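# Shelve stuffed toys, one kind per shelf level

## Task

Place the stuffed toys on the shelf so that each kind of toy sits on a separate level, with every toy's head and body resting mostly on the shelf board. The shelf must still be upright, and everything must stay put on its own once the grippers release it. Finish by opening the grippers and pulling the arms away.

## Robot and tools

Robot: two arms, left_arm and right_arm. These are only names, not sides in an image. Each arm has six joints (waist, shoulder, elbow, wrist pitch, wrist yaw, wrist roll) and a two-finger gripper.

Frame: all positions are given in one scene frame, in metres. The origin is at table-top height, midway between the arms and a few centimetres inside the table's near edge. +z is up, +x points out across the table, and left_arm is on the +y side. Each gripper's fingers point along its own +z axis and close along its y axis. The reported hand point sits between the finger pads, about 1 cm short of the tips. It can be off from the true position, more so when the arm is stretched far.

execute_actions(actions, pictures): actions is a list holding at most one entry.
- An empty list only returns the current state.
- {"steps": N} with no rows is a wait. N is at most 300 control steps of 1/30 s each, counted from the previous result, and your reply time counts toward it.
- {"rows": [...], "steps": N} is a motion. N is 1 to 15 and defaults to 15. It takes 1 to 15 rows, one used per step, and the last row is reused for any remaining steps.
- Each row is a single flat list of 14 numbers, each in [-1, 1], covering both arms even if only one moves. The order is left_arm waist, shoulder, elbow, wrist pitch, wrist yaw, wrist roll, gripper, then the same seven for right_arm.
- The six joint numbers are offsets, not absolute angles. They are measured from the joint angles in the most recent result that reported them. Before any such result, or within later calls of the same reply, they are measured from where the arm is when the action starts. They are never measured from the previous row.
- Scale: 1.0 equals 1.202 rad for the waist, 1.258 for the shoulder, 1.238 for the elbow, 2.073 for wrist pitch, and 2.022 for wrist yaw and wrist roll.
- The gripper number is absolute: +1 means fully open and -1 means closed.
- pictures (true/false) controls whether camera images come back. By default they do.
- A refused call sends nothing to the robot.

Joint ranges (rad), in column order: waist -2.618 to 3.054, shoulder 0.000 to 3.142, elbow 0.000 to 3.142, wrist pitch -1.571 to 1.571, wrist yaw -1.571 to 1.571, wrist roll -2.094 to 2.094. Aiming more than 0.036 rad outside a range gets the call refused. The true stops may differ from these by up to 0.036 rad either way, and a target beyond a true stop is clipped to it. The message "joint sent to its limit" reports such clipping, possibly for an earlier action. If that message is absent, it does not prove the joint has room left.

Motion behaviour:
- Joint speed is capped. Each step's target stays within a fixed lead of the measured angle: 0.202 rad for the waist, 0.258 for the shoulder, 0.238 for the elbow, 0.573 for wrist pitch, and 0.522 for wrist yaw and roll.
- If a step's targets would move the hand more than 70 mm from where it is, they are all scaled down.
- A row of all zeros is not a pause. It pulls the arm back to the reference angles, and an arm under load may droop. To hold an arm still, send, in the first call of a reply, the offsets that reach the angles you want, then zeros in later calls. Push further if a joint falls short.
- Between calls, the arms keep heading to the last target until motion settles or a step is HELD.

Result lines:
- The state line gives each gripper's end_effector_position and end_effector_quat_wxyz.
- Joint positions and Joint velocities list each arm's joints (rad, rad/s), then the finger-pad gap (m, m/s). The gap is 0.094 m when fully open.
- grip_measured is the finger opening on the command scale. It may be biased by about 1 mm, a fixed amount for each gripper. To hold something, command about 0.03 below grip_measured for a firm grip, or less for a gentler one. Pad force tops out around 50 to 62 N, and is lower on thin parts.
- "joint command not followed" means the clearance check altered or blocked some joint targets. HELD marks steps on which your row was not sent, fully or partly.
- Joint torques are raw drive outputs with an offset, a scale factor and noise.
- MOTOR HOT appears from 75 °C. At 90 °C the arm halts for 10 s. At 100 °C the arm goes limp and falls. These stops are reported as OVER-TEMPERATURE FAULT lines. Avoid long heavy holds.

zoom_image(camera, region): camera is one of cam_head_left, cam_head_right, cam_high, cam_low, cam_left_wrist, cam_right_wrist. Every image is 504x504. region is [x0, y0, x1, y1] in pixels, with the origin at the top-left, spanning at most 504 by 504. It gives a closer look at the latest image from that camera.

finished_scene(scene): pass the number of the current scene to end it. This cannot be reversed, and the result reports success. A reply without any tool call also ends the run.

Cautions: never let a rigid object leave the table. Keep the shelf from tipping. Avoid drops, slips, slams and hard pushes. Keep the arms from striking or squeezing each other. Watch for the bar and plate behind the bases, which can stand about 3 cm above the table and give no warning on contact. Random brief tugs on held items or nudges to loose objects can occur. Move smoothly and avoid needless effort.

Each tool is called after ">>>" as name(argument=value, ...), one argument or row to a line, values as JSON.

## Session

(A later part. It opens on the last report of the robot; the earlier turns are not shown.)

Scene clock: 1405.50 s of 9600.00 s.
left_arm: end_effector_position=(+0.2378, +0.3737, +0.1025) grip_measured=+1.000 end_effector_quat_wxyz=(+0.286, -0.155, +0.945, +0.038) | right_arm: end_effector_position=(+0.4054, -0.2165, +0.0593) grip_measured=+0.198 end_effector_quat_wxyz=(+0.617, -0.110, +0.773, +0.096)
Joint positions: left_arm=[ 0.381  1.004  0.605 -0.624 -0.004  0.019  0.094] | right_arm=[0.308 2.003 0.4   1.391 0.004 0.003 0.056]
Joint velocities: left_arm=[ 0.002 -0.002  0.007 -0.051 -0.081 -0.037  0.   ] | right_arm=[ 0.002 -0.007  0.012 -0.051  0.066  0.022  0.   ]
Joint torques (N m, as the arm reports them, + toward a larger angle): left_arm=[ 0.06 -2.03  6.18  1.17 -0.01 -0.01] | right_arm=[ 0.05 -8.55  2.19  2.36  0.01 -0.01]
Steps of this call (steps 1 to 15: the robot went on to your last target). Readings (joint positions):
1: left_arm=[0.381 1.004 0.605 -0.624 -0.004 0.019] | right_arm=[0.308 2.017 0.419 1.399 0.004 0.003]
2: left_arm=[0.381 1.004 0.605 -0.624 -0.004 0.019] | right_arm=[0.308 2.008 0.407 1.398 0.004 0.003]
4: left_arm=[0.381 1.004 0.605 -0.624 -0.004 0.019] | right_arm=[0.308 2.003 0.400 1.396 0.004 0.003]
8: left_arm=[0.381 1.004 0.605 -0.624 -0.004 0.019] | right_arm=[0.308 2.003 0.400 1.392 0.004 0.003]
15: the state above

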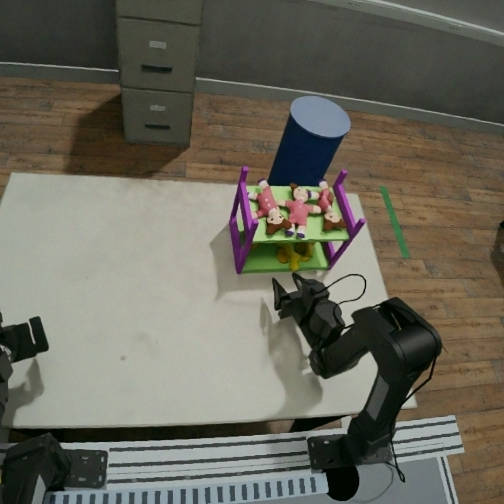

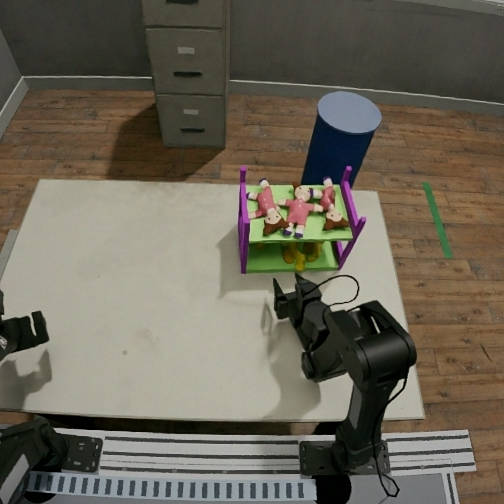

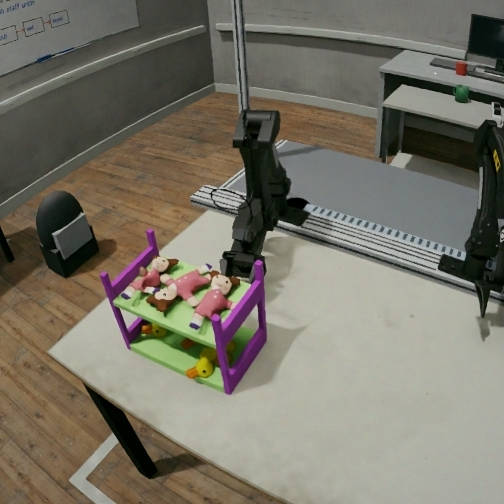

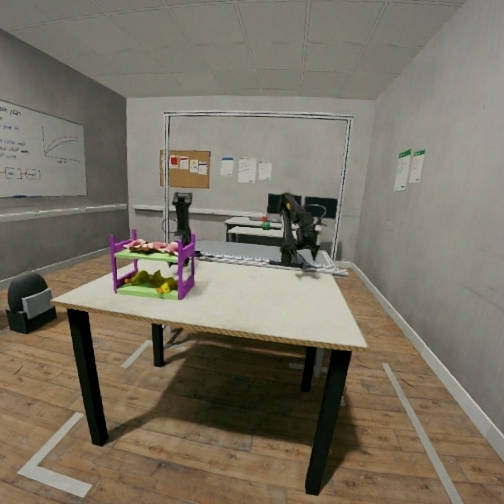

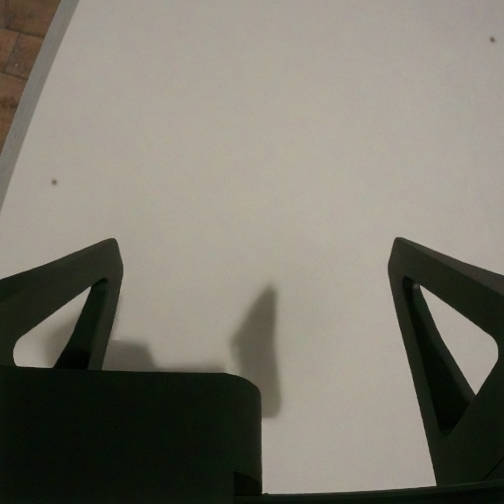

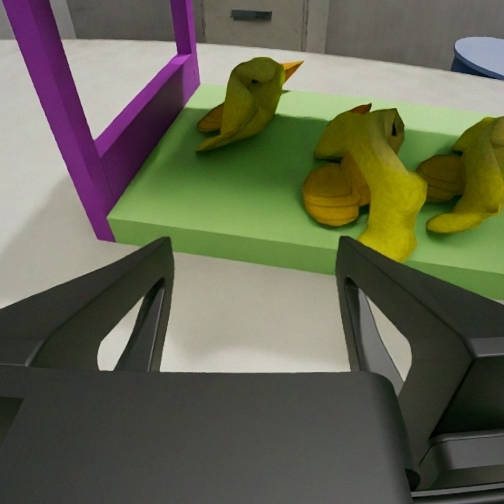

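>>> zoom_image(
  camera="cam_high",
  region=[90, 220, 280, 410],
)

>>> zoom_image(
  camera="cam_low",
  region=[100, 220, 210, 310],
)

Region (90, 220, 280, 410) of cam_high's 504x504 image, scaled by 2.653, with more detail than that image has.

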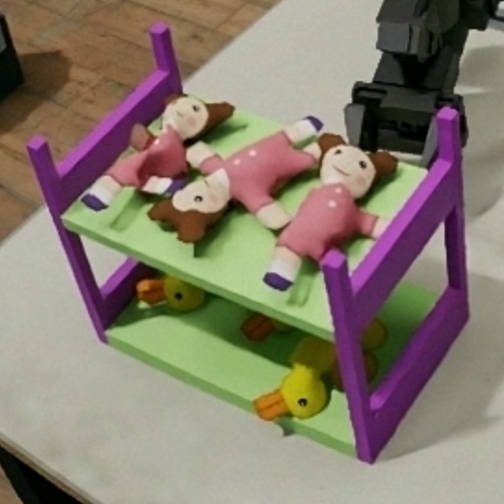

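Region (100, 220, 210, 310) of cam_low's 504x504 image, scaled by 4.582, with more detail than that image has; it fills the top 412 rows of this view, and the rest is white.

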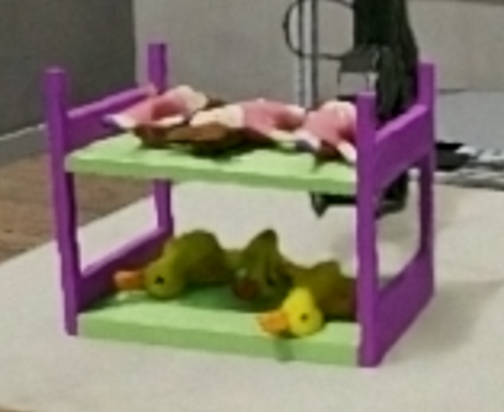

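>>> zoom_image(
  camera="cam_high",
  region=[160, 320, 250, 400],
)

Region (160, 320, 250, 400) of cam_high's 504x504 image, scaled by 5.600, with more detail than that image has.

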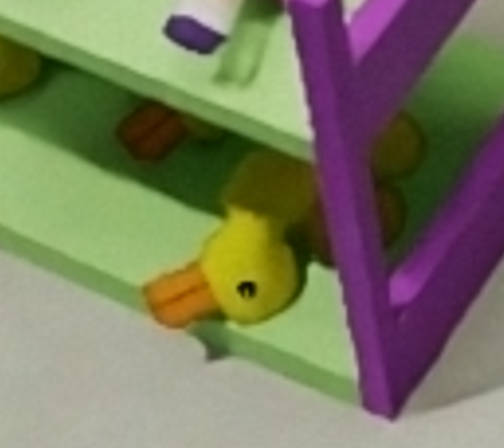

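>>> zoom_image(
  camera="cam_head_left",
  region=[220, 160, 380, 290],
)

Region (220, 160, 380, 290) of cam_head_left's 504x504 image, scaled by 3.150, with more detail than that image has; it fills the top 410 rows of this view, and the rest is white.

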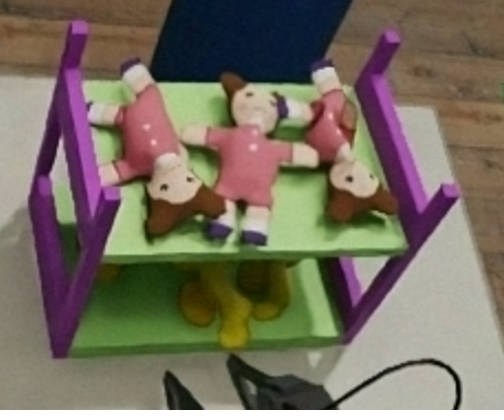

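>>> execute_actions(
  actions=[
    {"rows": [[0,0,0,0,0,0,1, 0,-0.025,-0.004,-0.005,0,0,0.3],[0,0,0,0,0,0,1, 0,-0.036,-0.009,-0.011,0,0,0.4],[0,0,0,0,0,0,1, 0,-0.048,-0.015,-0.018,0,0,0.5],[0,0,0,0,0,0,1, 0,-0.061,-0.021,-0.025,0,0,0.6],[0,0,0,0,0,0,1, 0,-0.075,-0.027,-0.032,0,0,0.7],[0,0,0,0,0,0,1, 0,-0.089,-0.033,-0.039,0,0,0.8],[0,0,0,0,0,0,1, 0,-0.103,-0.040,-0.046,0,0,0.9],[0,0,0,0,0,0,1, 0,-0.117,-0.046,-0.054,0,0,1],[0,0,0,0,0,0,1, 0,-0.131,-0.052,-0.061,0,0,1],[0,0,0,0,0,0,1, 0,-0.145,-0.058,-0.068,0,0,1],[0,0,0,0,0,0,1, 0,-0.159,-0.064,-0.075,0,0,1],[0,0,0,0,0,0,1, 0,-0.173,-0.071,-0.082,0,0,1],[0,0,0,0,0,0,1, 0,-0.187,-0.077,-0.090,0,0,1],[0,0,0,0,0,0,1, 0,-0.201,-0.083,-0.097,0,0,1],[0,0,0,0,0,0,1, 0,-0.215,-0.089,-0.104,0,0,1]], "steps": 15},
  ],
  pictures=false,
)

>>> execute_actions(
  actions=[
    {"rows": [[0,0,0,0,0,0,1, 0,-0.055,-0.020,-0.020,0,0,1],[0,0,0,0,0,0,1, 0,-0.069,-0.026,-0.027,0,0,1],[0,0,0,0,0,0,1, 0,-0.083,-0.032,-0.034,0,0,1],[0,0,0,0,0,0,1, 0,-0.097,-0.038,-0.041,0,0,1],[0,0,0,0,0,0,1, 0,-0.111,-0.044,-0.048,0,0,1],[0,0,0,0,0,0,1, 0,-0.125,-0.050,-0.055,0,0,1],[0,0,0,0,0,0,1, 0,-0.139,-0.056,-0.062,0,0,1],[0,0,0,0,0,0,1, 0,-0.153,-0.062,-0.069,0,0,1],[0,0,0,0,0,0,1, 0,-0.167,-0.068,-0.076,0,0,1],[0,0,0,0,0,0,1, 0,-0.181,-0.074,-0.083,0,0,1],[0,0,0,0,0,0,1, 0,-0.195,-0.080,-0.090,0,0,1],[0,0,0,0,0,0,1, 0,-0.208,-0.086,-0.097,0,0,1],[0,0,0,0,0,0,1, 0,-0.219,-0.091,-0.103,0,0,1],[0,0,0,0,0,0,1, 0,-0.228,-0.095,-0.108,0,0,1],[0,0,0,0,0,0,1, 0,-0.234,-0.098,-0.112,0,0,1]], "steps": 15},
  ],
  pictures=false,
)

>>> execute_actions(
  actions=[
    {"steps": 20},
  ],
)

Scene clock: 1526.00 s of 9600.00 s.
left_arm: end_effector_position=(+0.2378, +0.3737, +0.1025) grip_measured=+1.000 end_effector_quat_wxyz=(+0.286, -0.155, +0.945, +0.038) | right_arm: end_effector_position=(+0.3839, -0.2234, +0.0825) grip_measured=+1.000 end_effector_quat_wxyz=(+0.611, -0.111, +0.778, +0.095)
Joint positions: left_arm=[ 0.381  1.004  0.605 -0.624 -0.004  0.019  0.094] | right_arm=[0.308 1.791 0.315 1.248 0.004 0.003 0.094]
Joint velocities: left_arm=[ 0.002  0.007 -0.002  0.051 -0.066  0.051  0.   ] | right_arm=[-0.012 -0.486 -0.232 -0.374  0.022 -0.007  0.   ]
Joint torques (N m, as the arm reports them, + toward a larger angle): left_arm=[-0.04 -2.02  6.26  1.16 -0.01 -0.01] | right_arm=[ 0.04 -7.41  2.67  2.39  0.01 -0.01]
Steps of this call (steps 1 to 15: the robot went on to your last target; steps 16 to 90: nothing new was sent; then 117.00 s passed at rest; steps 91 to 105: all 15 steps of this action). Readings (joint positions):
91: left_arm=[0.381 1.004 0.605 -0.624 -0.004 0.019] | right_arm=[0.308 2.003 0.400 1.390 0.004 0.003]
92: left_arm=[0.381 1.004 0.605 -0.624 -0.004 0.019] | right_arm=[0.308 2.001 0.400 1.388 0.004 0.003]
94: left_arm=[0.381 1.004 0.605 -0.624 -0.004 0.019] | right_arm=[0.308 1.985 0.395 1.373 0.004 0.003]
98: left_arm=[0.381 1.004 0.605 -0.624 -0.004 0.019] | right_arm=[0.308 1.916 0.368 1.335 0.004 0.003]
105: the state above

Scene clock: 1526.50 s of 9600.00 s.
left_arm: end_effector_position=(+0.2378, +0.3737, +0.1025) grip_measured=+1.000 end_effector_quat_wxyz=(+0.286, -0.155, +0.945, +0.038) | right_arm: end_effector_position=(+0.3527, -0.2331, +0.0986) grip_measured=+1.000 end_effector_quat_wxyz=(+0.603, -0.112, +0.784, +0.094)
Joint positions: left_arm=[ 0.381  1.004  0.605 -0.624 -0.004  0.019  0.094] | right_arm=[0.308 1.541 0.212 1.079 0.004 0.003 0.094]
Joint velocities: left_arm=[-0.002 -0.002 -0.017 -0.022 -0.007 -0.037  0.   ] | right_arm=[ 0.017 -0.359 -0.144 -0.344 -0.051 -0.081  0.   ]
Joint torques (N m, as the arm reports them, + toward a larger angle): left_arm=[ 0.08 -2.04  6.12  1.15 -0.03 -0.01] | right_arm=[ 0.06 -5.59  3.58  2.32  0.01 -0.02]
Steps of this call (steps 1 to 15: all 15 steps of this action). Readings (joint positions):
1: left_arm=[0.381 1.004 0.605 -0.624 -0.004 0.019] | right_arm=[0.308 1.775 0.307 1.238 0.004 0.003]
2: left_arm=[0.381 1.004 0.605 -0.624 -0.004 0.019] | right_arm=[0.308 1.760 0.302 1.230 0.004 0.003]
4: left_arm=[0.381 1.004 0.605 -0.624 -0.004 0.019] | right_arm=[0.308 1.728 0.291 1.213 0.004 0.003]
8: left_arm=[0.381 1.004 0.605 -0.624 -0.004 0.019] | right_arm=[0.308 1.656 0.263 1.170 0.004 0.003]
15: the state above

Scene clock: 1527.17 s of 9600.00 s.
left_arm: end_effector_position=(+0.2378, +0.3737, +0.1025) grip_measured=+1.000 end_effector_quat_wxyz=(+0.286, -0.155, +0.945, +0.038) | right_arm: end_effector_position=(+0.3471, -0.2347, +0.0884) grip_measured=+1.000 end_effector_quat_wxyz=(+0.585, -0.114, +0.798, +0.091)
Joint positions: left_arm=[ 0.381  1.004  0.605 -0.624 -0.004  0.019  0.094] | right_arm=[0.308 1.524 0.203 1.026 0.004 0.003 0.094]
Joint velocities: left_arm=[-0.002  0.007  0.002  0.007  0.037  0.022  0.   ] | right_arm=[-0.002 -0.017 -0.007  0.051  0.051 -0.007  0.   ]
Joint torques (N m, as the arm reports them, + toward a larger angle): left_arm=[-0.03 -2.06  6.1   1.17 -0.01 -0.02] | right_arm=[ 0.06 -5.86  3.53  2.34  0.01 -0.01]
Steps of this call (steps 1 to 20: the robot went on to your last target). Readings (joint positions):
1: left_arm=[0.381 1.004 0.605 -0.624 -0.004 0.019] | right_arm=[0.308 1.531 0.207 1.069 0.004 0.003]
2: left_arm=[0.381 1.004 0.605 -0.624 -0.004 0.019] | right_arm=[0.308 1.526 0.205 1.061 0.004 0.003]
4: left_arm=[0.381 1.004 0.605 -0.624 -0.004 0.019] | right_arm=[0.308 1.524 0.204 1.049 0.004 0.003]
8: left_arm=[0.381 1.004 0.605 -0.624 -0.004 0.019] | right_arm=[0.308 1.524 0.203 1.034 0.004 0.003]
20: the state above

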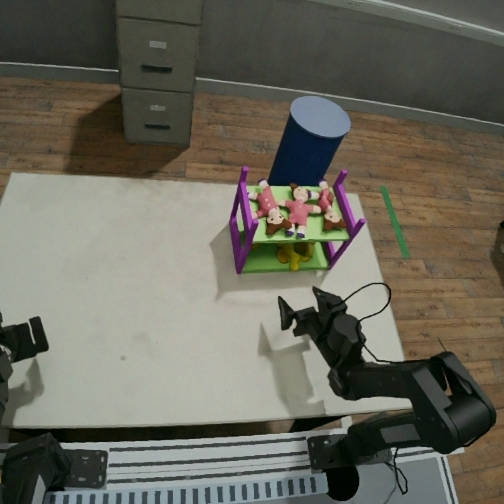

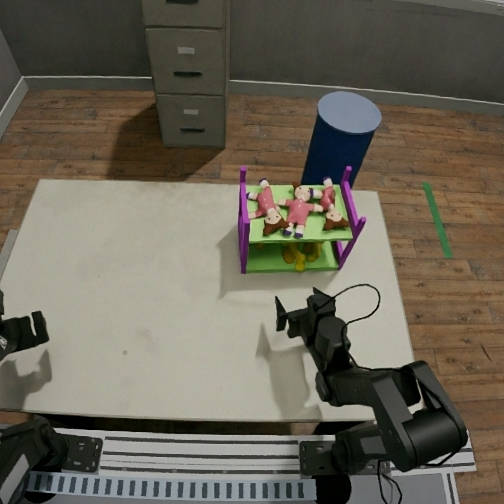

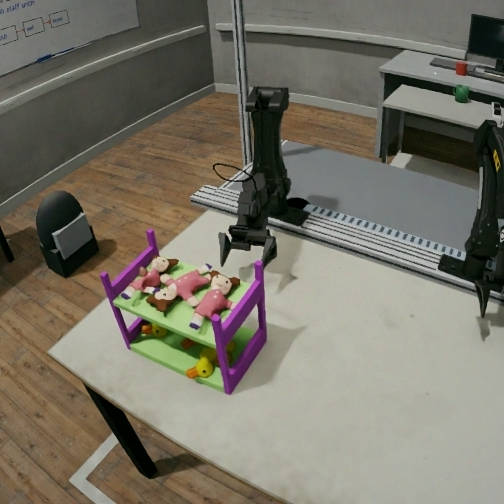

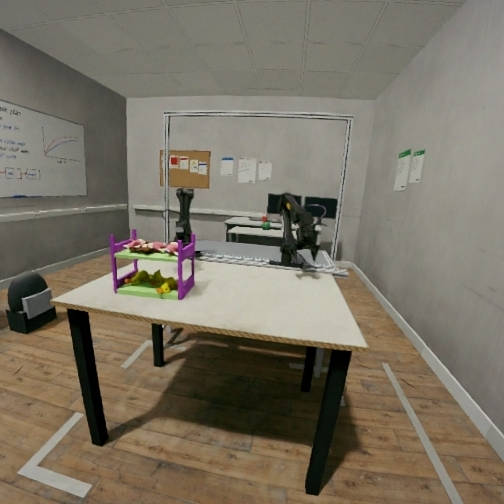

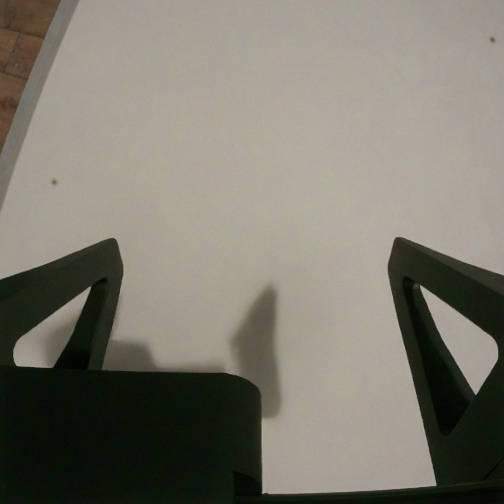

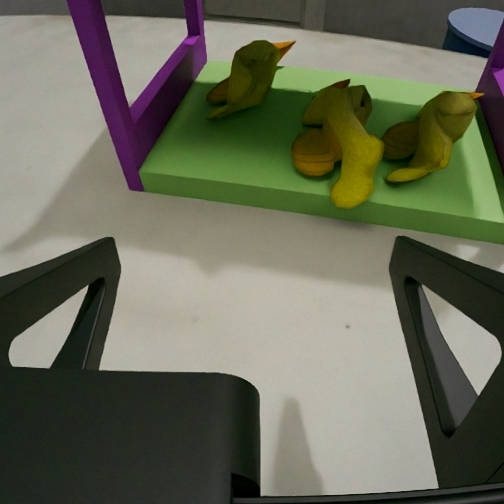

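>>> finished_scene(
  scene=2,
)

The scene is finished: the task was done.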